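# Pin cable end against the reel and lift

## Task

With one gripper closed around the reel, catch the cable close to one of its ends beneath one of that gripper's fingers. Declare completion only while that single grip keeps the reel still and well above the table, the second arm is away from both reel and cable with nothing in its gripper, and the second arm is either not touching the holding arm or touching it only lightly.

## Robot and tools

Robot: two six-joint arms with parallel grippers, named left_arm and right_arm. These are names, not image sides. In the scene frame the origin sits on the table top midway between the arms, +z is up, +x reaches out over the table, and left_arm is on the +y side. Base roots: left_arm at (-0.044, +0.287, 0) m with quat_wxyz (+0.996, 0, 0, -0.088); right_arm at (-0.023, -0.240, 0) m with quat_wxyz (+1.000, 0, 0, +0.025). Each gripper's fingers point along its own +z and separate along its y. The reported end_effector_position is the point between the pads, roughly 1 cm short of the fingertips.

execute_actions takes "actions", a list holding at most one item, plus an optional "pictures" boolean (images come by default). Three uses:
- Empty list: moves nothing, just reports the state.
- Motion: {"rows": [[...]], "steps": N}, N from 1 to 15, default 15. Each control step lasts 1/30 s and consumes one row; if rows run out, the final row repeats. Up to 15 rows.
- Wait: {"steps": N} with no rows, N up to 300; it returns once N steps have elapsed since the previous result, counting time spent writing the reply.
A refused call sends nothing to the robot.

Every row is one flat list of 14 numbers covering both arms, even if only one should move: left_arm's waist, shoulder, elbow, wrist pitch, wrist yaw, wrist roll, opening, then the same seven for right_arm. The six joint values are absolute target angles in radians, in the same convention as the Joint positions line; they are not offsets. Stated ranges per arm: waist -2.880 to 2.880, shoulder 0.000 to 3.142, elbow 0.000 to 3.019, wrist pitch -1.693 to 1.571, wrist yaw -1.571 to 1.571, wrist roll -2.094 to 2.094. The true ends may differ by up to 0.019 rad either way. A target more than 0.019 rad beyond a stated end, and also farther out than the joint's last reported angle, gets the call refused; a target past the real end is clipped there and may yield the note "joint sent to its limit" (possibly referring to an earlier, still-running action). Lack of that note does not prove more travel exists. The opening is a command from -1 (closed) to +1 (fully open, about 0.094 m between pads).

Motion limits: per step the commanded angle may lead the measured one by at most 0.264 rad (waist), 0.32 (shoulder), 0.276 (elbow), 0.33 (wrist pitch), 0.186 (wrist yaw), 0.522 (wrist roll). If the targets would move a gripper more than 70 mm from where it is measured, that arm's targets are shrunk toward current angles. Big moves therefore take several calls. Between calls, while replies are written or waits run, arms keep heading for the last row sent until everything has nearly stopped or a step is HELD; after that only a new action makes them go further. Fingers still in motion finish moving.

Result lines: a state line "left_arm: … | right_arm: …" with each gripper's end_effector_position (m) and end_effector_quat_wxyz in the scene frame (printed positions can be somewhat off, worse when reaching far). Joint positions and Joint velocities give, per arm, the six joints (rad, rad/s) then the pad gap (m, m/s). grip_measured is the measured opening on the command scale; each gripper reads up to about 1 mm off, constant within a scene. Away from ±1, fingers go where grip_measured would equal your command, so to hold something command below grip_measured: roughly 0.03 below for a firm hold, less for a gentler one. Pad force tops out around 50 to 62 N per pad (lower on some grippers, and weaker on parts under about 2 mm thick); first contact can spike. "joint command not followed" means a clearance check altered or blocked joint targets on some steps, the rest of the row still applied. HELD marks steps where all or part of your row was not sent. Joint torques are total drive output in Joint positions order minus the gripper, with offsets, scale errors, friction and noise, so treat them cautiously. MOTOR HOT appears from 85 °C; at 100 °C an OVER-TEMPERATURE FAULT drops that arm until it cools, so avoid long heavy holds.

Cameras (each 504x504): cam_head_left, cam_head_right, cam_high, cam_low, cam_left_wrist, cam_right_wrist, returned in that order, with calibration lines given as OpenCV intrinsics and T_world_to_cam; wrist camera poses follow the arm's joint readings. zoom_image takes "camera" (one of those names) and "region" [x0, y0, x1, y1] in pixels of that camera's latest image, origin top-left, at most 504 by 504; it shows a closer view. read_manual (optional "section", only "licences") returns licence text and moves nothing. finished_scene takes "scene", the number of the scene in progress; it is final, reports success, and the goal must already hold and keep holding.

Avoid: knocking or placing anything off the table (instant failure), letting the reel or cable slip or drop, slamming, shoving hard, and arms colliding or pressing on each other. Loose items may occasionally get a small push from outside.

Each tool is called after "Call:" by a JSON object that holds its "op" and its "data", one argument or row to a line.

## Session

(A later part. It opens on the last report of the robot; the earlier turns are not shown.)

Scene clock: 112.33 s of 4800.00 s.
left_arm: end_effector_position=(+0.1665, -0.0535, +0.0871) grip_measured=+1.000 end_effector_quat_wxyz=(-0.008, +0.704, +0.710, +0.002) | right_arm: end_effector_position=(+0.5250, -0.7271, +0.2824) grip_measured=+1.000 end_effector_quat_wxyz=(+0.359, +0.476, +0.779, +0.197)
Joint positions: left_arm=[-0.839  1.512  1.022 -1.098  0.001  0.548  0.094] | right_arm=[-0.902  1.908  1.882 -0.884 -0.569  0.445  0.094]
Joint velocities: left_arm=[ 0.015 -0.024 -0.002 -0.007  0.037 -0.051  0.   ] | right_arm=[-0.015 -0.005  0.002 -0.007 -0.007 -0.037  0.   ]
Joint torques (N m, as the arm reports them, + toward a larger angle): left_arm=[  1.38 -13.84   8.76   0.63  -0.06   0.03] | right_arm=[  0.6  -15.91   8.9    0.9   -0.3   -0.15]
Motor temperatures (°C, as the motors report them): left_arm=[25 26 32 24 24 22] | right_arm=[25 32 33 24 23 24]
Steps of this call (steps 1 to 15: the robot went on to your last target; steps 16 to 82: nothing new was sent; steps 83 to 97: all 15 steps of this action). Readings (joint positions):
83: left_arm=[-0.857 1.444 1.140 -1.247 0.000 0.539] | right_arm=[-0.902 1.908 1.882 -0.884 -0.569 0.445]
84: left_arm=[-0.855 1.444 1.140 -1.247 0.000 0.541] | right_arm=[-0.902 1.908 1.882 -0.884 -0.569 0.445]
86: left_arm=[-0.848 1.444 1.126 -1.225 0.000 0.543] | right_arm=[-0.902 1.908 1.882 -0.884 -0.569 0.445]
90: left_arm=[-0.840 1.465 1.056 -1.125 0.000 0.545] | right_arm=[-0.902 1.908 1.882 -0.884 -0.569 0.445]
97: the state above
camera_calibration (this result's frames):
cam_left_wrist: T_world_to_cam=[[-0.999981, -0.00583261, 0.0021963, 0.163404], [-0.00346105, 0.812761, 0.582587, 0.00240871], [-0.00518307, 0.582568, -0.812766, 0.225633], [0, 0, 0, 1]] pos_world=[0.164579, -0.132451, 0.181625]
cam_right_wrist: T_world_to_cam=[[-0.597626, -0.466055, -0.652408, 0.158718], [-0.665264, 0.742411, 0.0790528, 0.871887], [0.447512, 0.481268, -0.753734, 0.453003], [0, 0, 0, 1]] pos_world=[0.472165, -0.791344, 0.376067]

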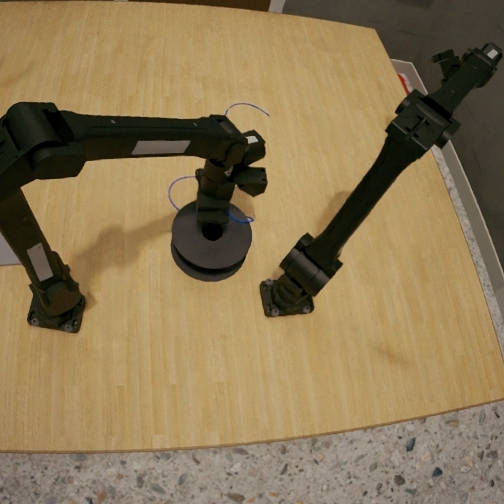

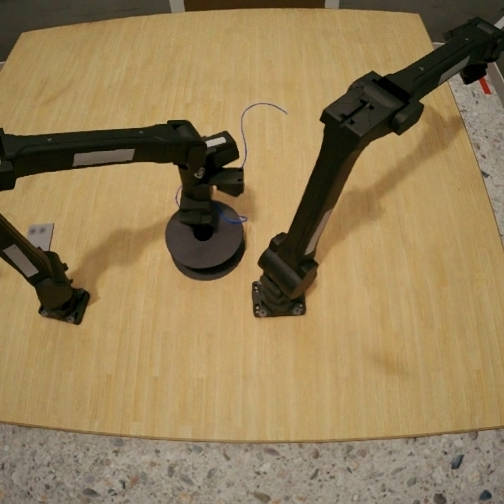

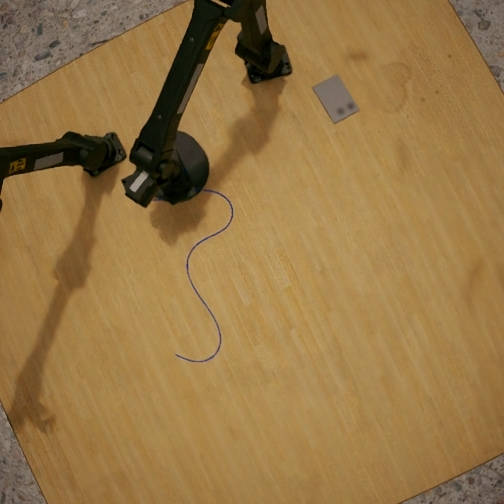

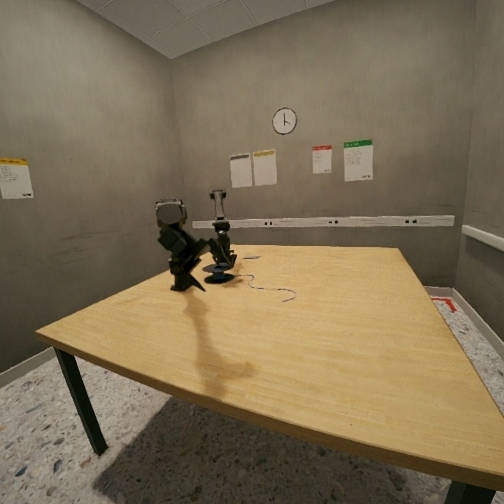

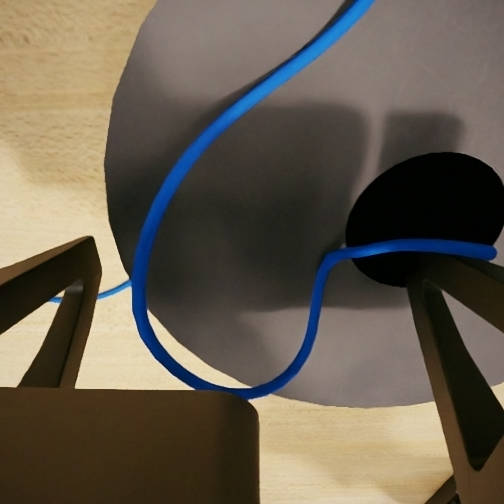

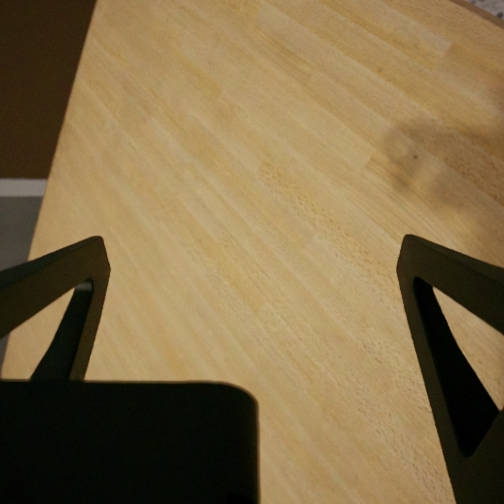

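Call:
{"op": "execute_actions", "data": {
  "actions": [
    {"rows":[[-0.862,1.512,1.02,-1.085,0,0.545,1,-0.9,1.9,1.886,-0.884,-0.571,0.445,1],[-0.862,1.512,1.02,-1.085,0,0.545,1,-0.9,1.9,1.886,-0.884,-0.571,0.445,1],[-0.862,1.512,1.02,-1.085,0,0.545,1,-0.9,1.9,1.886,-0.884,-0.571,0.445,1],[-0.862,1.512,1.02,-1.085,0,0.545,1,-0.9,1.9,1.886,-0.884,-0.571,0.445,1],[-0.862,1.525,1.01,-1.06,0,0.545,1,-0.9,1.9,1.886,-0.884,-0.571,0.445,1],[-0.862,1.535,1.0,-1.04,0,0.545,1,-0.9,1.9,1.886,-0.884,-0.571,0.445,1],[-0.862,1.545,0.99,-1.02,0,0.545,1,-0.9,1.9,1.886,-0.884,-0.571,0.445,1],[-0.862,1.555,0.98,-1.0,0,0.545,1,-0.9,1.9,1.886,-0.884,-0.571,0.445,1],[-0.862,1.565,0.97,-0.985,0,0.545,1,-0.9,1.9,1.886,-0.884,-0.571,0.445,1]],"steps":15}
  ]
}}

Scene clock: 114.93 s of 4800.00 s.
left_arm: end_effector_position=(+0.1664, -0.0638, +0.0865) grip_measured=+1.000 end_effector_quat_wxyz=(+0.017, +0.710, +0.704, -0.008) | right_arm: end_effector_position=(+0.5250, -0.7271, +0.2824) grip_measured=+1.000 end_effector_quat_wxyz=(+0.359, +0.476, +0.779, +0.197)
Joint positions: left_arm=[-0.85   1.502  1.009 -1.041  0.007  0.552  0.094] | right_arm=[-0.902  1.908  1.882 -0.884 -0.569  0.445  0.094]
Joint velocities: left_arm=[-0.015 -0.024 -0.002  0.012 -0.007 -0.007  0.   ] | right_arm=[-0.005 -0.005  0.002 -0.012  0.022  0.007  0.   ]
Joint torques (N m, as the arm reports them, + toward a larger angle): left_arm=[ 0.12 -8.13  5.48  2.65 -0.36 -0.14] | right_arm=[  0.81 -16.26   8.84   0.76  -0.31  -0.17]
Motor temperatures (°C, as the motors report them): left_arm=[25 27 31 24 24 22] | right_arm=[25 32 33 24 23 24]
Steps of this call (steps 1 to 15: the robot went on to your last target; steps 16 to 63: nothing new was sent; steps 64 to 78: all 15 steps of this action). Readings (joint positions):
64: left_arm=[-0.839 1.512 1.022 -1.097 0.001 0.548] | right_arm=[-0.902 1.908 1.882 -0.884 -0.569 0.445]
65: left_arm=[-0.840 1.512 1.022 -1.097 0.001 0.548] | right_arm=[-0.902 1.908 1.882 -0.884 -0.569 0.445]
67: left_arm=[-0.845 1.512 1.022 -1.097 0.001 0.548] | right_arm=[-0.902 1.908 1.882 -0.884 -0.569 0.445]
71: left_arm=[-0.850 1.511 1.019 -1.065 0.004 0.548] | right_arm=[-0.902 1.908 1.882 -0.884 -0.569 0.445]
78: the state above
camera_calibration (this result's frames):
cam_left_wrist: T_world_to_cam=[[-0.99975, 0.009044, -0.020446, 0.166082], [-0.00349573, 0.840041, 0.542512, 0.016396], [0.0220819, 0.542448, -0.839799, 0.226404], [0, 0, 0, 1]] pos_world=[0.161099, -0.138088, 0.184635]
cam_right_wrist: T_world_to_cam=[[-0.597626, -0.466055, -0.652408, 0.158718], [-0.665264, 0.742411, 0.0790528, 0.871887], [0.447512, 0.481268, -0.753734, 0.453003], [0, 0, 0, 1]] pos_world=[0.472165, -0.791344, 0.376067]

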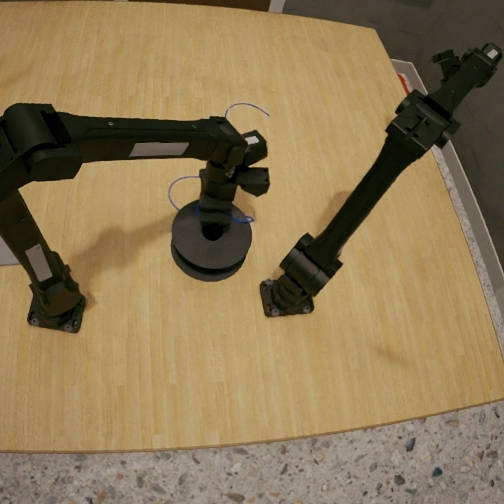

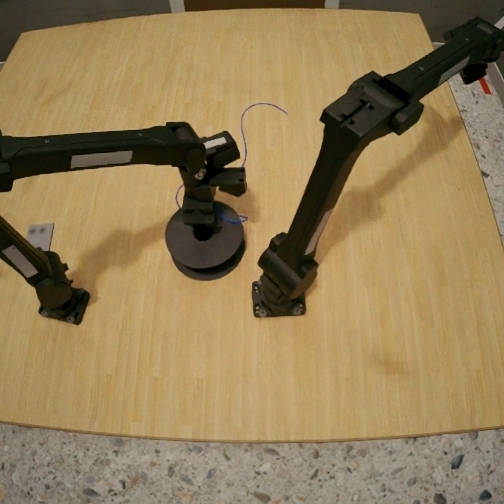

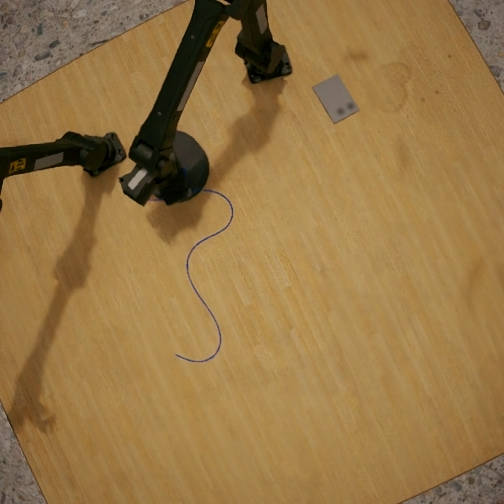

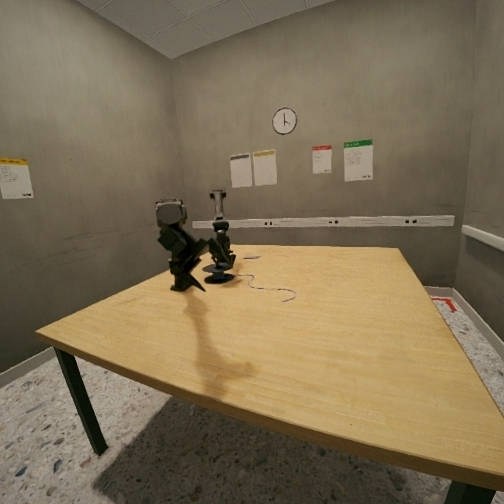

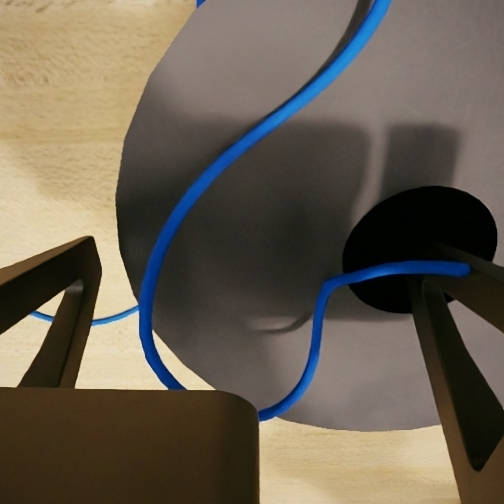

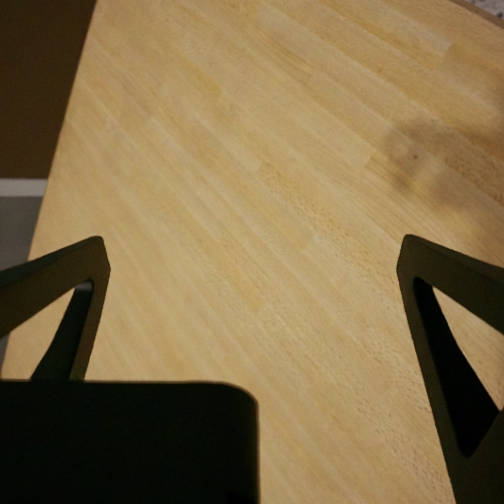

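Call:
{"op": "execute_actions", "data": {
  "actions": [
    {"rows":[[-0.85,1.49,1.04,-1.11,0,0.55,1,-0.9,1.9,1.886,-0.884,-0.571,0.445,1],[-0.85,1.49,1.04,-1.11,0,0.55,1,-0.9,1.9,1.886,-0.884,-0.571,0.445,1],[-0.85,1.49,1.04,-1.11,0,0.55,1,-0.9,1.9,1.886,-0.884,-0.571,0.445,1],[-0.85,1.49,1.04,-1.11,0,0.55,1,-0.9,1.9,1.886,-0.884,-0.571,0.445,1],[-0.82,1.5,1.05,-1.11,0,0.565,1,-0.9,1.9,1.886,-0.884,-0.571,0.445,1],[-0.82,1.505,1.05,-1.11,0,0.565,1,-0.9,1.9,1.886,-0.884,-0.571,0.445,1],[-0.82,1.505,1.05,-1.11,0,0.565,1,-0.9,1.9,1.886,-0.884,-0.571,0.445,1],[-0.82,1.505,1.05,-1.11,0,0.565,1,-0.9,1.9,1.886,-0.884,-0.571,0.445,1],[-0.82,1.505,1.05,-1.11,0,0.565,1,-0.9,1.9,1.886,-0.884,-0.571,0.445,1],[-0.82,1.515,1.04,-1.095,0,0.565,1,-0.9,1.9,1.886,-0.884,-0.571,0.445,1],[-0.82,1.525,1.03,-1.08,0,0.565,1,-0.9,1.9,1.886,-0.884,-0.571,0.445,1],[-0.82,1.535,1.02,-1.06,0,0.565,1,-0.9,1.9,1.886,-0.884,-0.571,0.445,1],[-0.82,1.545,1.01,-1.04,0,0.565,1,-0.9,1.9,1.886,-0.884,-0.571,0.445,1],[-0.82,1.555,1.0,-1.025,0,0.565,1,-0.9,1.9,1.886,-0.884,-0.571,0.445,1]],"steps":15}
  ]
}}

Scene clock: 123.57 s of 4800.00 s.
left_arm: end_effector_position=(+0.1702, -0.0540, +0.0858) grip_measured=+1.000 end_effector_quat_wxyz=(+0.002, +0.705, +0.709, -0.003) | right_arm: end_effector_position=(+0.5250, -0.7271, +0.2824) grip_measured=+1.000 end_effector_quat_wxyz=(+0.359, +0.476, +0.779, +0.197)
Joint positions: left_arm=[-0.829  1.506  1.012 -1.071  0.006  0.559  0.094] | right_arm=[-0.902  1.908  1.882 -0.884 -0.569  0.445  0.094]
Joint velocities: left_arm=[-0.015 -0.024 -0.002  0.056  0.037  0.139  0.   ] | right_arm=[-0.005  0.005 -0.002  0.002 -0.022  0.037  0.   ]
Joint torques (N m, as the arm reports them, + toward a larger angle): left_arm=[ 1.24 -8.71  7.93  1.8  -0.28 -0.14] | right_arm=[  1.1  -16.69   8.74   0.97  -0.25  -0.13]
Motor temperatures (°C, as the motors report them): left_arm=[25 26 29 24 24 22] | right_arm=[25 32 33 24 23 24]
Steps of this call (steps 1 to 15: the robot went on to your last target; steps 16 to 200: nothing new was sent; then 1.47 s passed at rest; steps 201 to 215: all 15 steps of this action). Readings (joint positions):
201: left_arm=[-0.850 1.499 1.012 -1.054 0.006 0.553] | right_arm=[-0.902 1.908 1.882 -0.884 -0.569 0.445]
202: left_arm=[-0.850 1.498 1.012 -1.070 0.005 0.553] | right_arm=[-0.902 1.908 1.882 -0.884 -0.569 0.445]
204: left_arm=[-0.850 1.496 1.012 -1.089 0.004 0.553] | right_arm=[-0.902 1.908 1.882 -0.884 -0.569 0.445]
208: left_arm=[-0.839 1.496 1.012 -1.097 0.004 0.553] | right_arm=[-0.902 1.908 1.882 -0.884 -0.569 0.445]
215: the state above
camera_calibration (this result's frames):
cam_left_wrist: T_world_to_cam=[[-0.99998, -0.0036039, -0.00522435, 0.167847], [-0.00592532, 0.825077, 0.564989, 0.00624217], [0.00227433, 0.565008, -0.825082, 0.223747], [0, 0, 0, 1]] pos_world=[0.167372, -0.130964, 0.18196]
cam_right_wrist: T_world_to_cam=[[-0.597626, -0.466055, -0.652408, 0.158718], [-0.665264, 0.742411, 0.0790528, 0.871887], [0.447512, 0.481268, -0.753734, 0.453003], [0, 0, 0, 1]] pos_world=[0.472165, -0.791344, 0.376067]

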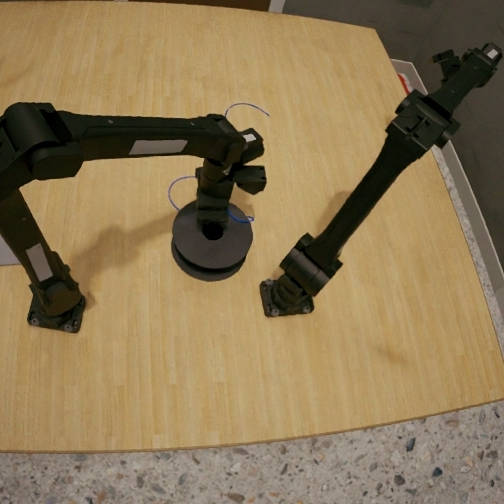

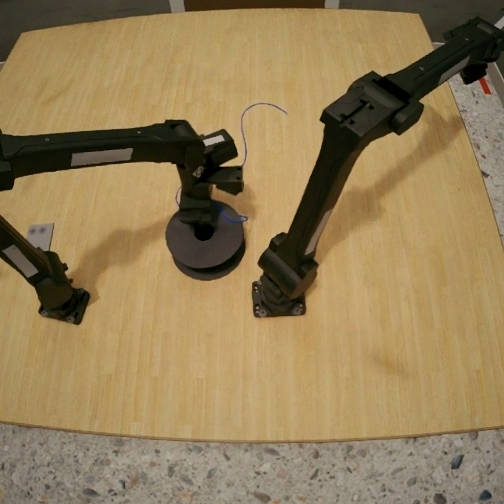

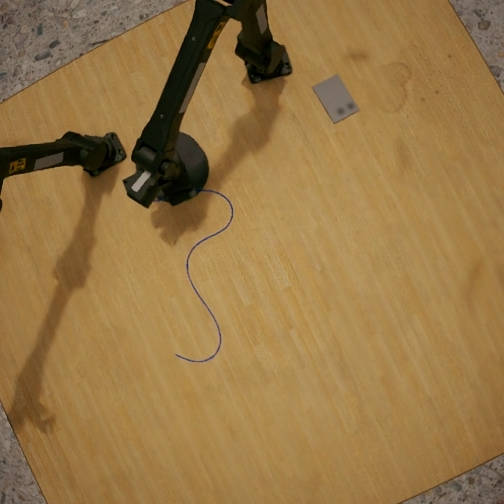

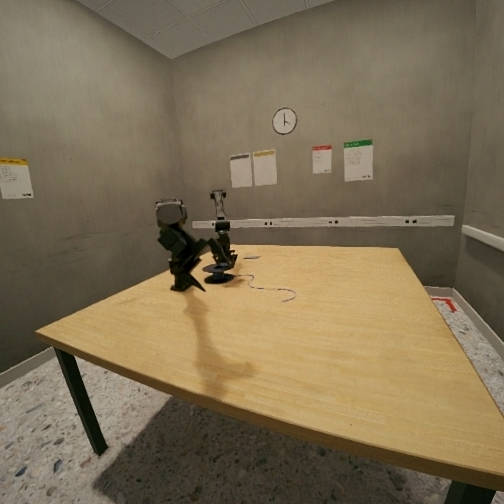

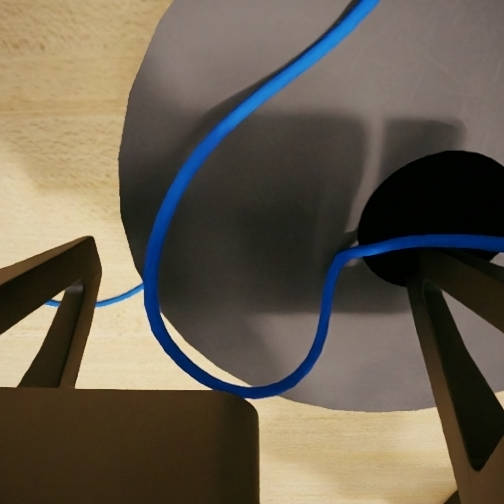

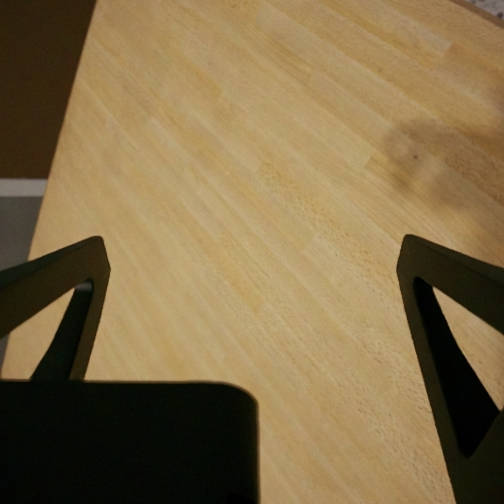

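Call:
{"op": "execute_actions", "data": {
  "actions": [
    {"rows":[[-0.82,1.49,1.05,-1.12,0,0.56,1,-0.9,1.9,1.886,-0.884,-0.571,0.445,1],[-0.82,1.46,1.11,-1.22,0,0.56,1,-0.9,1.9,1.886,-0.884,-0.571,0.445,1],[-0.82,1.42,1.15,-1.3,0,0.56,1,-0.9,1.9,1.886,-0.884,-0.571,0.445,1],[-0.8,1.4,1.15,-1.32,0,0.6,1,-0.9,1.9,1.886,-0.884,-0.571,0.445,1],[-0.65,1.4,1.1,-1.27,0,0.8,0.8,-0.9,1.9,1.886,-0.884,-0.571,0.445,1],[-0.5,1.4,1.03,-1.2,0.2,1.0,0.6,-0.9,1.9,1.886,-0.884,-0.571,0.445,1],[-0.35,1.41,0.95,-1.11,0.4,1.2,0.4,-0.9,1.9,1.886,-0.884,-0.571,0.445,1],[-0.2,1.43,0.88,-1.02,0.7,1.4,0.2,-0.9,1.9,1.886,-0.884,-0.571,0.445,1],[-0.05,1.46,0.8,-0.91,1.0,1.57,0,-0.9,1.9,1.886,-0.884,-0.571,0.445,1],[-0.05,1.5,0.73,-0.8,1.3,1.57,0,-0.9,1.9,1.886,-0.884,-0.571,0.445,1],[-0.05,1.529,0.68,-0.71,1.5,1.57,0,-0.9,1.9,1.886,-0.884,-0.571,0.445,1]],"steps":15}
  ],
  "pictures": false
}}

Call:
{"op": "execute_actions", "data": {
  "actions": [
    {"steps":30}
  ]
}}

Scene clock: 129.83 s of 4800.00 s.
left_arm: end_effector_position=(+0.2218, +0.0258, +0.0674) grip_measured=+0.002 end_effector_quat_wxyz=(+0.130, +0.707, +0.634, -0.285) | right_arm: end_effector_position=(+0.5250, -0.7271, +0.2824) grip_measured=+1.000 end_effector_quat_wxyz=(+0.359, +0.476, +0.779, +0.197)
Joint positions: left_arm=[-0.322  1.451  0.788 -0.845  0.634  1.161  0.047] | right_arm=[-0.902  1.908  1.882 -0.884 -0.569  0.445  0.094]
Joint velocities: left_arm=[ 1.665  0.581 -0.877  1.033  1.56   1.692  0.001] | right_arm=[ 0.005  0.005  0.022 -0.007 -0.037  0.007  0.   ]
Joint torques (N m, as the arm reports them, + toward a larger angle): left_arm=[  2.02 -10.27   7.35   0.22   0.21  -0.01] | right_arm=[  0.48 -15.93   8.89   0.93  -0.32  -0.12]
Motor temperatures (°C, as the motors report them): left_arm=[25 26 29 24 24 22] | right_arm=[25 32 34 24 23 24]
Steps of this call (steps 1 to 15: the robot went on to your last target; steps 16 to 173: nothing new was sent; steps 174 to 188: all 15 steps of this action). Readings (joint positions):
174: left_arm=[-0.829 1.503 1.014 -1.078 0.005 0.566] | right_arm=[-0.902 1.908 1.882 -0.884 -0.569 0.445]
175: left_arm=[-0.829 1.501 1.020 -1.111 0.004 0.566] | right_arm=[-0.902 1.908 1.882 -0.884 -0.569 0.445]
177: left_arm=[-0.829 1.488 1.045 -1.213 0.004 0.569] | right_arm=[-0.902 1.908 1.882 -0.884 -0.569 0.445]
181: left_arm=[-0.691 1.413 1.019 -1.168 0.248 0.803] | right_arm=[-0.902 1.908 1.882 -0.884 -0.569 0.445]
188: the state above

Scene clock: 130.83 s of 4800.00 s.
left_arm: end_effector_position=(+0.2452, +0.0702, +0.0865) grip_measured=+0.002 end_effector_quat_wxyz=(+0.330, +0.591, +0.569, -0.468) | right_arm: end_effector_position=(+0.5250, -0.7271, +0.2824) grip_measured=+1.000 end_effector_quat_wxyz=(+0.359, +0.476, +0.779, +0.197)
Joint positions: left_arm=[-0.002  1.545  0.678 -0.733  1.219  1.449  0.047] | right_arm=[-0.902  1.908  1.882 -0.884 -0.569  0.445  0.094]
Joint velocities: left_arm=[-0.005  0.005 -0.007  0.012 -0.007 -0.095  0.001] | right_arm=[ 0.005  0.005 -0.007 -0.012 -0.022 -0.037  0.   ]
Joint torques (N m, as the arm reports them, + toward a larger angle): left_arm=[  0.44 -11.2    6.65  -0.02   0.57  -0.11] | right_arm=[  1.03 -16.12   8.83   0.81  -0.29  -0.14]
Motor temperatures (°C, as the motors report them): left_arm=[25 26 29 24 24 22] | right_arm=[25 33 34 24 23 24]
Steps of this call (steps 1 to 15: the robot went on to your last target; steps 16 to 30: nothing new was sent). Readings (joint positions):
1: left_arm=[-0.260 1.472 0.759 -0.812 0.712 1.219] | right_arm=[-0.902 1.908 1.882 -0.884 -0.569 0.445]
2: left_arm=[-0.192 1.494 0.731 -0.780 0.813 1.284] | right_arm=[-0.902 1.908 1.882 -0.884 -0.569 0.445]
4: left_arm=[-0.069 1.531 0.694 -0.744 1.014 1.383] | right_arm=[-0.902 1.908 1.882 -0.884 -0.569 0.445]
7: left_arm=[-0.002 1.546 0.678 -0.733 1.226 1.449] | right_arm=[-0.902 1.908 1.882 -0.884 -0.569 0.445] HELD
8: left_arm=[-0.002 1.545 0.678 -0.733 1.222 1.449] | right_arm=[-0.902 1.908 1.882 -0.884 -0.569 0.445] HELD
9: left_arm=[-0.002 1.545 0.678 -0.733 1.221 1.449] | right_arm=[-0.902 1.908 1.882 -0.884 -0.569 0.445] HELD
10: left_arm=[-0.002 1.545 0.678 -0.733 1.219 1.449] | right_arm=[-0.902 1.908 1.882 -0.884 -0.569 0.445] HELD
11: left_arm=[-0.002 1.545 0.678 -0.733 1.219 1.449] | right_arm=[-0.902 1.908 1.882 -0.884 -0.569 0.445] HELD
12: left_arm=[-0.002 1.545 0.678 -0.733 1.219 1.449] | right_arm=[-0.902 1.908 1.882 -0.884 -0.569 0.445] HELD
13: left_arm=[-0.002 1.545 0.678 -0.733 1.219 1.449] | right_arm=[-0.902 1.908 1.882 -0.884 -0.569 0.445] HELD
14: left_arm=[-0.002 1.545 0.678 -0.733 1.219 1.449] | right_arm=[-0.902 1.908 1.882 -0.884 -0.569 0.445] HELD
15: left_arm=[-0.002 1.545 0.678 -0.733 1.219 1.449] | right_arm=[-0.902 1.908 1.882 -0.884 -0.569 0.445] HELD
30: the state above
A step was HELD (marked above), so your last target was given up. An arm can still carry out its HELD step.
joint command not followed: on one or more control steps a check withheld the commanded joint targets of the left arm, and it was not sent them on those steps.
cause: the commanded joint targets would bring two parts of the arm too close to each other (its wrist (the part past joint 4) and its wrist camera, with joints 5 (wrist yaw) and 6 (wrist roll) between them); next, command targets that bring no two parts of the arm closer together.
camera_calibration (this result's frames):
cam_left_wrist: T_world_to_cam=[[-0.982085, 0.128973, 0.137384, 0.217295], [0.0294376, 0.825128, -0.564178, -0.00717429], [-0.186124, -0.550027, -0.814143, 0.277547], [0, 0, 0, 1]] pos_world=[0.265271, 0.130553, 0.192063]
cam_right_wrist: T_world_to_cam=[[-0.597626, -0.466055, -0.652408, 0.158718], [-0.665264, 0.742411, 0.0790528, 0.871887], [0.447512, 0.481268, -0.753734, 0.453003], [0, 0, 0, 1]] pos_world=[0.472165, -0.791344, 0.376067]

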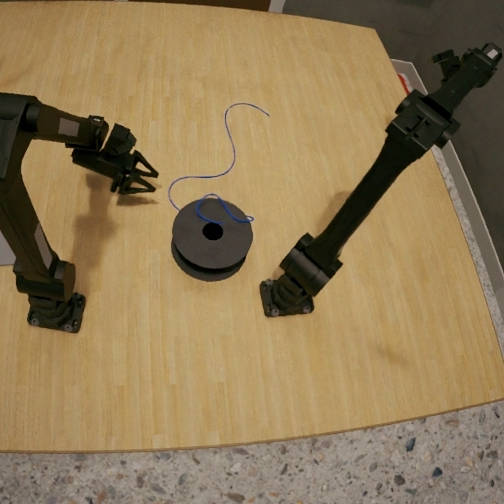

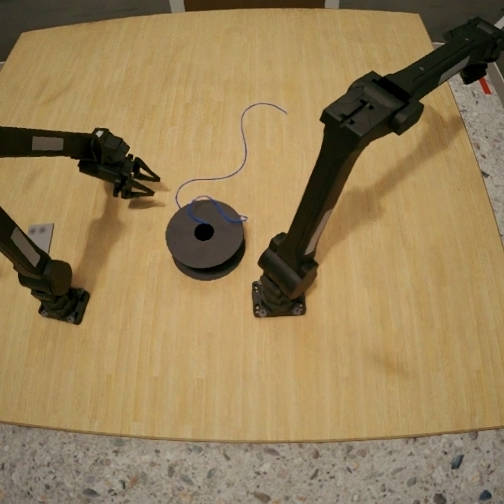

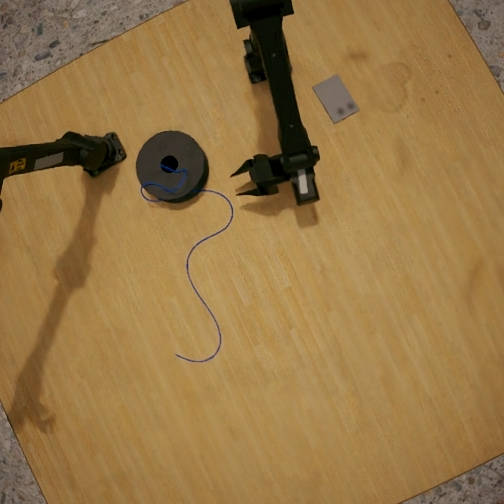

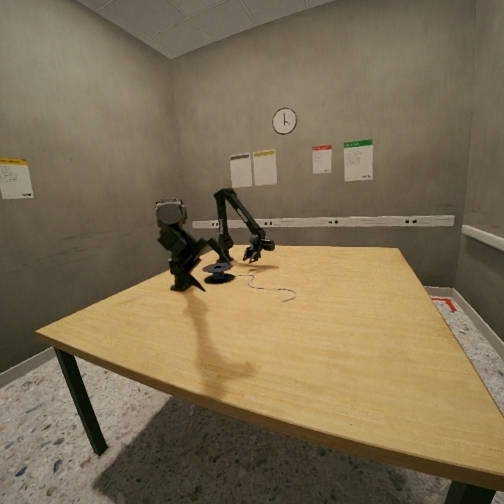

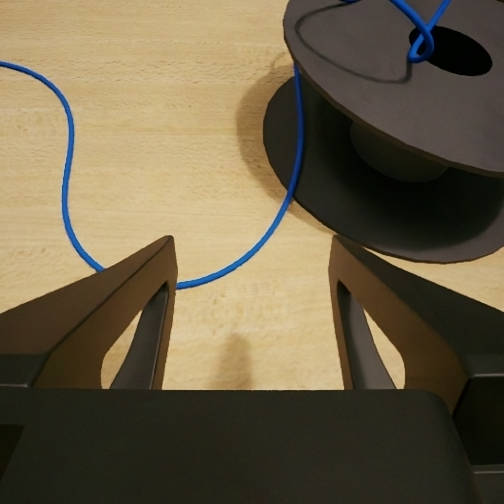

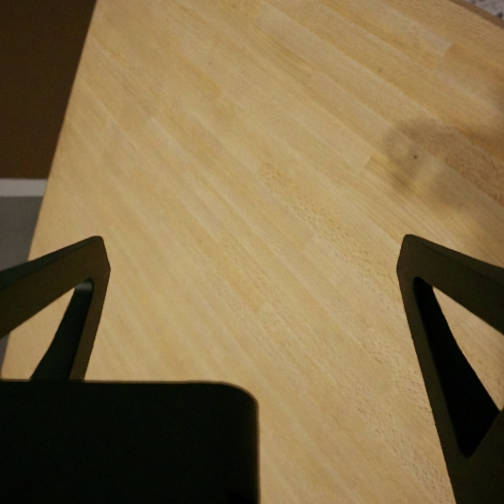

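Call:
{"op": "execute_actions", "data": {
  "actions": [
    {"rows":[[0,1.53,0.68,-0.72,1.15,1.1,0,-0.9,1.9,1.886,-0.884,-0.571,0.445,1],[0,1.53,0.68,-0.72,1.15,0.7,0,-0.9,1.9,1.886,-0.884,-0.571,0.445,1],[0,1.53,0.68,-0.72,1.15,0.3,0,-0.9,1.9,1.886,-0.884,-0.571,0.445,1],[0,1.53,0.68,-0.72,1.15,0,0,-0.9,1.9,1.886,-0.884,-0.571,0.445,1],[0,1.53,0.68,-0.72,1.15,0,0,-0.9,1.9,1.886,-0.884,-0.571,0.445,1],[0,1.53,0.68,-0.72,1.15,0,0,-0.9,1.9,1.886,-0.884,-0.571,0.445,1],[0,1.53,0.68,-0.72,1.15,0,0,-0.9,1.9,1.886,-0.884,-0.571,0.445,1],[0,1.53,0.68,-0.72,1.15,0,0,-0.9,1.9,1.886,-0.884,-0.571,0.445,1],[0,1.53,0.68,-0.72,1.15,0,0,-0.9,1.9,1.886,-0.884,-0.571,0.445,1],[0,1.53,0.68,-0.72,1.3,0,0,-0.9,1.9,1.886,-0.884,-0.571,0.445,1],[0,1.53,0.68,-0.72,1.5,0,0,-0.9,1.9,1.886,-0.884,-0.571,0.445,1]],"steps":15}
  ],
  "pictures": false
}}

Call:
{"op": "execute_actions", "data": {
  "actions": [
    {"steps":15}
  ]
}}

Scene clock: 133.97 s of 4800.00 s.
left_arm: end_effector_position=(+0.2454, +0.0719, +0.0819) grip_measured=+0.002 end_effector_quat_wxyz=(+0.279, +0.541, +0.627, -0.486) | right_arm: end_effector_position=(+0.5250, -0.7271, +0.2824) grip_measured=+1.000 end_effector_quat_wxyz=(+0.359, +0.476, +0.779, +0.197)
Joint positions: left_arm=[-0.002  1.545  0.678 -0.733  1.19   1.264  0.047] | right_arm=[-0.902  1.908  1.882 -0.884 -0.569  0.445  0.094]
Joint velocities: left_arm=[-0.024 -0.005  0.002  0.017 -0.037 -0.007 -0.   ] | right_arm=[-0.015 -0.015  0.012  0.007 -0.051 -0.007  0.   ]
Joint torques (N m, as the arm reports them, + toward a larger angle): left_arm=[  0.61 -11.35   6.48  -0.06   0.74   0.  ] | right_arm=[  0.99 -16.2    8.91   0.82  -0.25  -0.14]
Motor temperatures (°C, as the motors report them): left_arm=[25 26 29 24 24 22] | right_arm=[25 33 34 24 23 24]
A step of this action was HELD (marked below), so the robot has no last target. An arm can still carry out its HELD step.
Steps of this call (steps 1 to 79: nothing new was sent; steps 80 to 94: all 15 steps of this action). Readings (joint positions):
80: left_arm=[-0.002 1.545 0.678 -0.733 1.216 1.446] | right_arm=[-0.902 1.908 1.882 -0.884 -0.569 0.445]
81: left_arm=[-0.002 1.545 0.678 -0.733 1.213 1.437] | right_arm=[-0.902 1.908 1.882 -0.884 -0.569 0.445]
83: left_arm=[-0.002 1.545 0.678 -0.733 1.206 1.408] | right_arm=[-0.902 1.908 1.882 -0.884 -0.569 0.445]
87: left_arm=[-0.002 1.545 0.678 -0.733 1.193 1.320] | right_arm=[-0.902 1.908 1.882 -0.884 -0.569 0.445]
90: left_arm=[-0.002 1.545 0.678 -0.733 1.190 1.264] | right_arm=[-0.902 1.908 1.882 -0.884 -0.569 0.445] HELD
91: left_arm=[-0.002 1.545 0.678 -0.733 1.190 1.264] | right_arm=[-0.902 1.908 1.882 -0.884 -0.569 0.445] HELD
92: left_arm=[-0.002 1.545 0.678 -0.733 1.190 1.264] | right_arm=[-0.902 1.908 1.882 -0.884 -0.569 0.445] HELD
93: left_arm=[-0.002 1.545 0.678 -0.733 1.190 1.264] | right_arm=[-0.902 1.908 1.882 -0.884 -0.569 0.445] HELD
94: the state above HELD
joint command not followed: on one or more control steps a check withheld the commanded joint targets of the left arm, and it was not sent them on those steps. On the call's last step the targets were still withheld.
cause: the commanded joint targets would bring two parts of the arm too close to each other (its wrist (the part past joint 4) and its wrist camera, with joints 5 (wrist yaw) and 6 (wrist roll) between them); next, command targets that bring no two parts of the arm closer together.

Scene clock: 134.47 s of 4800.00 s.
left_arm: end_effector_position=(+0.2454, +0.0719, +0.0819) grip_measured=+0.002 end_effector_quat_wxyz=(+0.279, +0.541, +0.627, -0.486) | right_arm: end_effector_position=(+0.5250, -0.7271, +0.2824) grip_measured=+1.000 end_effector_quat_wxyz=(+0.359, +0.476, +0.779, +0.197)
Joint positions: left_arm=[-0.002  1.545  0.678 -0.733  1.19   1.264  0.047] | right_arm=[-0.902  1.908  1.882 -0.884 -0.569  0.445  0.094]
Joint velocities: left_arm=[-0.024  0.005  0.007 -0.022 -0.066 -0.051  0.   ] | right_arm=[-0.015  0.005 -0.007 -0.002 -0.037  0.037  0.   ]
Joint torques (N m, as the arm reports them, + toward a larger angle): left_arm=[  0.9  -11.1    6.46  -0.01   0.73  -0.02] | right_arm=[  1.31 -16.44   8.91   0.91  -0.27  -0.14]
Motor temperatures (°C, as the motors report them): left_arm=[25 27 29 24 25 22] | right_arm=[25 33 34 24 23 24]
Steps of this call (steps 1 to 15: nothing new was sent). Readings (joint positions):
1: left_arm=[-0.002 1.545 0.678 -0.733 1.190 1.264] | right_arm=[-0.902 1.908 1.882 -0.884 -0.569 0.445]
2: left_arm=[-0.002 1.545 0.678 -0.733 1.190 1.264] | right_arm=[-0.902 1.908 1.882 -0.884 -0.569 0.445]
4: left_arm=[-0.002 1.545 0.678 -0.733 1.190 1.264] | right_arm=[-0.902 1.908 1.882 -0.884 -0.569 0.445]
8: left_arm=[-0.002 1.545 0.678 -0.733 1.190 1.264] | right_arm=[-0.902 1.908 1.882 -0.884 -0.569 0.445]
15: the state above
camera_calibration (this result's frames):
cam_left_wrist: T_world_to_cam=[[-0.951536, 0.0517952, 0.303144, 0.20235], [-0.114631, 0.854947, -0.505891, 0.0172151], [-0.285375, -0.516123, -0.807576, 0.296192], [0, 0, 0, 1]] pos_world=[0.279043, 0.127673, 0.186565]
cam_right_wrist: T_world_to_cam=[[-0.597626, -0.466055, -0.652408, 0.158718], [-0.665264, 0.742411, 0.0790528, 0.871887], [0.447512, 0.481268, -0.753734, 0.453003], [0, 0, 0, 1]] pos_world=[0.472165, -0.791344, 0.376067]

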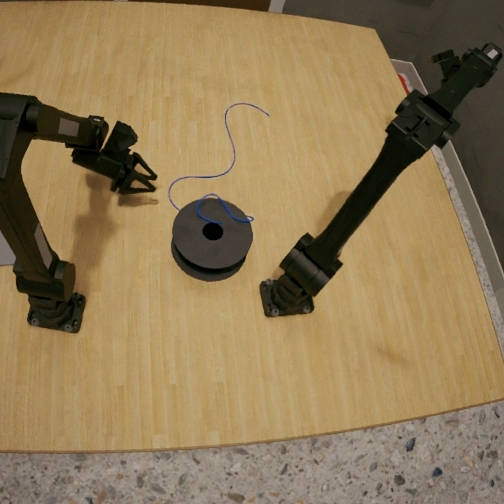

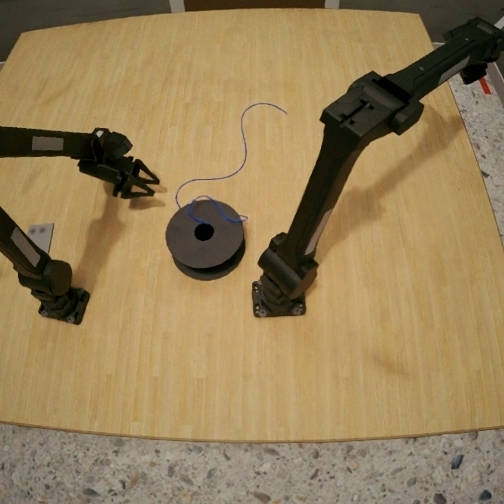

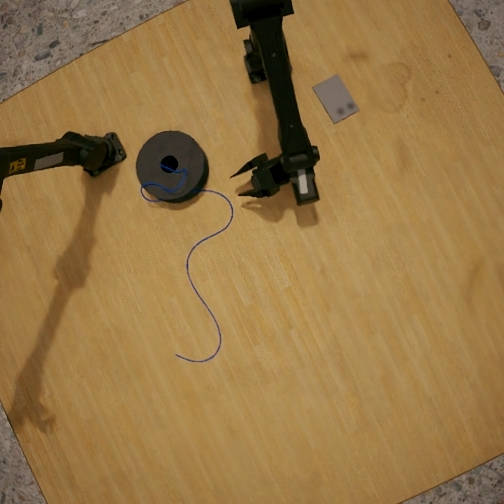

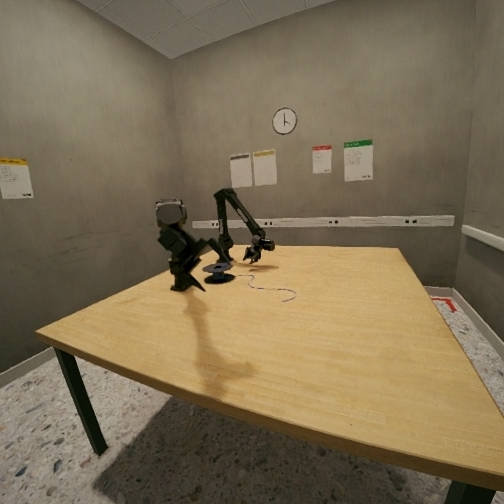

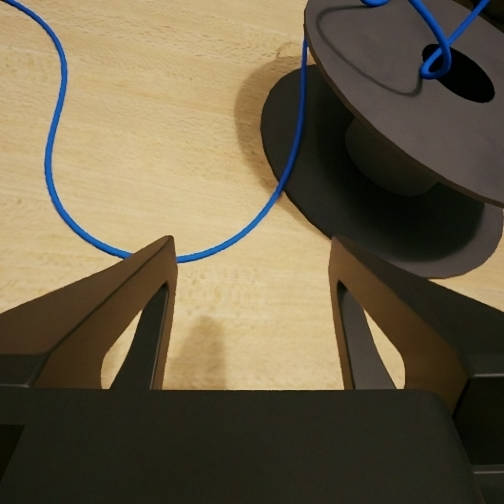

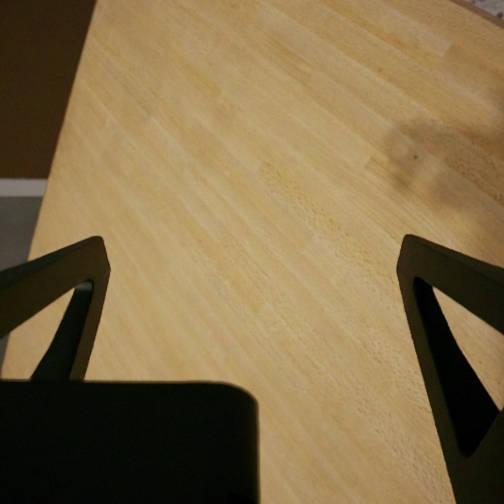

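Call:
{"op": "execute_actions", "data": {
  "actions": [
    {"rows":[[0,1.45,0.68,-0.72,1.0,1.4,0.4,-0.9,1.9,1.886,-0.884,-0.571,0.445,1],[0,1.3,0.62,-0.65,0.8,1.5,0.4,-0.9,1.9,1.886,-0.884,-0.571,0.445,1],[0,1.15,0.55,-0.58,0.6,1.57,0.4,-0.9,1.9,1.886,-0.884,-0.571,0.445,1],[0,1.0,0.47,-0.5,0.4,1.57,0.4,-0.9,1.9,1.886,-0.884,-0.571,0.445,1],[0,0.85,0.39,-0.42,0.2,1.57,0.4,-0.9,1.9,1.886,-0.884,-0.571,0.445,1],[0,0.7,0.31,-0.33,0,1.57,0.4,-0.9,1.9,1.886,-0.884,-0.571,0.445,1],[0,0.55,0.23,-0.25,0,1.57,0.4,-0.9,1.9,1.886,-0.884,-0.571,0.445,1],[0,0.4,0.15,-0.16,0,1.57,0.4,-0.9,1.9,1.886,-0.884,-0.571,0.445,1],[0,0.33,0.09,-0.08,0,1.57,0.4,-0.9,1.9,1.886,-0.884,-0.571,0.445,1]],"steps":15}
  ],
  "pictures": false
}}

Call:
{"op": "execute_actions", "data": {
  "actions": [
    {"steps":25}
  ],
  "pictures": false
}}

Call:
{"op": "execute_actions", "data": {
  "actions": [
    {"rows":[[-0.2,0.33,0.09,-0.08,0,1.57,0.4,-0.9,1.9,1.886,-0.884,-0.571,0.445,1],[-0.4,0.33,0.09,-0.08,0,1.57,0.4,-0.9,1.9,1.886,-0.884,-0.571,0.445,1],[-0.6,0.33,0.09,-0.08,0,1.57,0.4,-0.9,1.9,1.886,-0.884,-0.571,0.445,1],[-0.75,0.33,0.09,-0.08,0,1.57,0.4,-0.9,1.9,1.886,-0.884,-0.571,0.445,1],[-0.836,0.33,0.09,-0.08,0,1.57,0.4,-0.9,1.9,1.886,-0.884,-0.571,0.445,1]],"steps":15}
  ]
}}

Scene clock: 140.83 s of 4800.00 s.
left_arm: end_effector_position=(+0.2074, +0.1010, +0.0777) grip_measured=+0.399 end_effector_quat_wxyz=(+0.397, +0.698, +0.540, -0.254) | right_arm: end_effector_position=(+0.5250, -0.7271, +0.2824) grip_measured=+1.000 end_effector_quat_wxyz=(+0.359, +0.476, +0.779, +0.197)
Joint positions: left_arm=[-0.002  1.178  0.414 -0.428  0.929  1.455  0.066] | right_arm=[-0.902  1.908  1.882 -0.884 -0.569  0.445  0.094]
Joint velocities: left_arm=[-0.005 -0.825 -0.696  0.794 -0.432  0.3    0.001] | right_arm=[-0.015  0.005  0.007 -0.002  0.081  0.051  0.   ]
Joint torques (N m, as the arm reports them, + toward a larger angle): left_arm=[ 0.63 -5.9   7.09  0.95  0.5   0.01] | right_arm=[  0.72 -16.09   9.     0.9   -0.27  -0.1 ]
Motor temperatures (°C, as the motors report them): left_arm=[25 27 28 24 25 22] | right_arm=[25 33 34 24 23 24]
Steps of this call (steps 1 to 176: nothing new was sent; steps 177 to 191: all 15 steps of this action). Readings (joint positions):
177: left_arm=[-0.002 1.545 0.678 -0.733 1.183 1.264] | right_arm=[-0.902 1.908 1.882 -0.884 -0.569 0.445]
178: left_arm=[-0.002 1.542 0.678 -0.733 1.168 1.269] | right_arm=[-0.902 1.908 1.882 -0.884 -0.569 0.445]
180: left_arm=[-0.002 1.520 0.669 -0.719 1.132 1.291] | right_arm=[-0.902 1.908 1.882 -0.884 -0.569 0.445]
184: left_arm=[-0.002 1.400 0.590 -0.626 1.059 1.357] | right_arm=[-0.902 1.908 1.882 -0.884 -0.569 0.445]
191: the state above

Scene clock: 141.67 s of 4800.00 s.
left_arm: end_effector_position=(+0.2181, +0.1663, +0.1339) grip_measured=+0.399 end_effector_quat_wxyz=(+0.518, +0.702, +0.449, +0.192) | right_arm: end_effector_position=(+0.5250, -0.7271, +0.2824) grip_measured=+1.000 end_effector_quat_wxyz=(+0.359, +0.476, +0.779, +0.197)
Joint positions: left_arm=[-0.002  0.447  0.12  -0.115  0.429  1.552  0.066] | right_arm=[-0.902  1.908  1.882 -0.884 -0.569  0.445  0.094]
Joint velocities: left_arm=[-0.015 -0.591 -0.061  0.085 -0.637 -0.007  0.001] | right_arm=[-0.015 -0.005 -0.007 -0.012  0.051  0.037  0.   ]
Joint torques (N m, as the arm reports them, + toward a larger angle): left_arm=[ 0.98  2.04  9.78  2.37  0.06 -0.06] | right_arm=[  1.02 -15.85   8.82   0.93  -0.3   -0.09]
Motor temperatures (°C, as the motors report them): left_arm=[25 27 28 24 25 22] | right_arm=[25 33 34 24 23 24]
Steps of this call (steps 1 to 25: the robot went on to your last target). Readings (joint positions):
1: left_arm=[-0.002 1.150 0.389 -0.400 0.911 1.465] | right_arm=[-0.902 1.908 1.882 -0.884 -0.569 0.445]
2: left_arm=[-0.002 1.121 0.364 -0.372 0.892 1.474] | right_arm=[-0.902 1.908 1.882 -0.884 -0.569 0.445]
4: left_arm=[-0.002 1.063 0.315 -0.318 0.855 1.490] | right_arm=[-0.902 1.908 1.882 -0.884 -0.569 0.445]
8: left_arm=[-0.002 0.943 0.231 -0.240 0.779 1.515] | right_arm=[-0.902 1.908 1.882 -0.884 -0.569 0.445]
25: the state above

Scene clock: 142.17 s of 4800.00 s.
left_arm: end_effector_position=(+0.1931, +0.1181, +0.1488) grip_measured=+0.399 end_effector_quat_wxyz=(+0.523, +0.726, +0.377, +0.241) | right_arm: end_effector_position=(+0.5250, -0.7271, +0.2824) grip_measured=+1.000 end_effector_quat_wxyz=(+0.359, +0.476, +0.779, +0.197)
Joint positions: left_arm=[-0.388  0.35   0.106 -0.102  0.089  1.557  0.066] | right_arm=[-0.902  1.908  1.882 -0.884 -0.569  0.445  0.094]
Joint velocities: left_arm=[-0.874 -0.054  0.002  0.002 -0.388 -0.081 -0.   ] | right_arm=[-0.015 -0.034  0.002 -0.017 -0.022 -0.037  0.   ]
Joint torques (N m, as the arm reports them, + toward a larger angle): left_arm=[ 0.08  1.02 10.18  2.58 -0.07 -0.07] | right_arm=[  0.7  -16.7    8.76   0.84  -0.26  -0.13]
Motor temperatures (°C, as the motors report them): left_arm=[25 27 28 24 25 22] | right_arm=[25 33 34 24 23 24]
Steps of this call (steps 1 to 15: all 15 steps of this action). Readings (joint positions):
1: left_arm=[-0.003 0.428 0.118 -0.112 0.404 1.552] | right_arm=[-0.902 1.908 1.882 -0.884 -0.569 0.445]
2: left_arm=[-0.010 0.413 0.117 -0.110 0.380 1.553] | right_arm=[-0.902 1.908 1.882 -0.884 -0.569 0.445]
4: left_arm=[-0.047 0.393 0.114 -0.107 0.333 1.554] | right_arm=[-0.902 1.908 1.882 -0.884 -0.569 0.445]
8: left_arm=[-0.175 0.369 0.109 -0.104 0.236 1.555] | right_arm=[-0.902 1.908 1.882 -0.884 -0.569 0.445]
15: the state above
camera_calibration (this result's frames):
cam_left_wrist: T_world_to_cam=[[-0.287897, 0.167292, -0.942936, 0.173516], [0.0661837, 0.985745, 0.15468, -0.143074], [0.955372, -0.0178751, -0.294865, -0.0156613], [0, 0, 0, 1]] pos_world=[0.0743864, 0.111727, 0.181127]
cam_right_wrist: T_world_to_cam=[[-0.597626, -0.466055, -0.652408, 0.158718], [-0.665264, 0.742411, 0.0790528, 0.871887], [0.447512, 0.481268, -0.753734, 0.453003], [0, 0, 0, 1]] pos_world=[0.472165, -0.791344, 0.376067]

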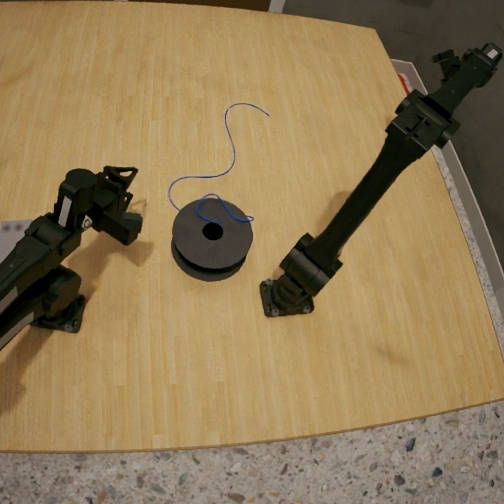

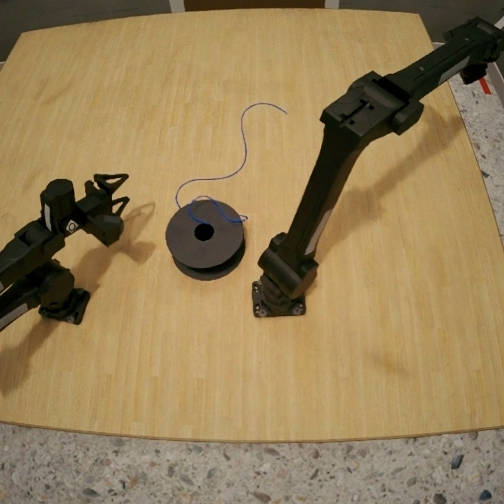

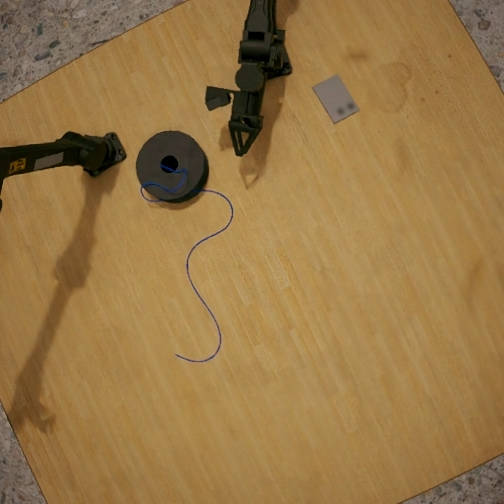

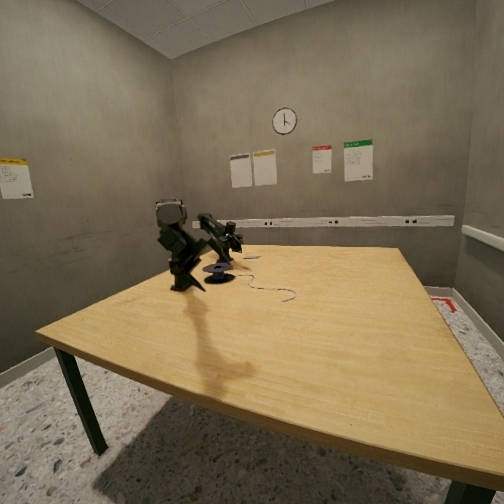

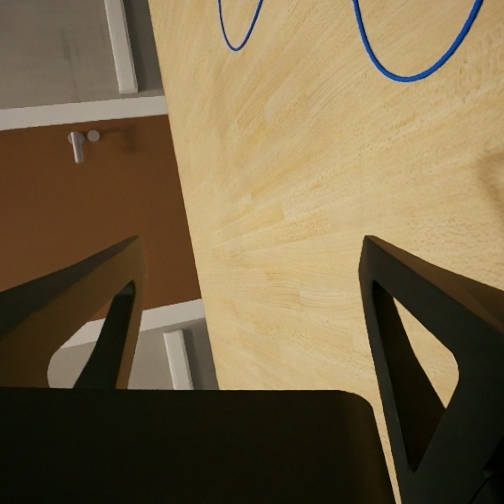

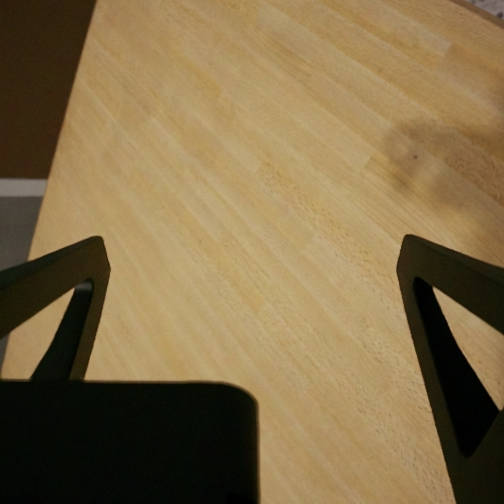

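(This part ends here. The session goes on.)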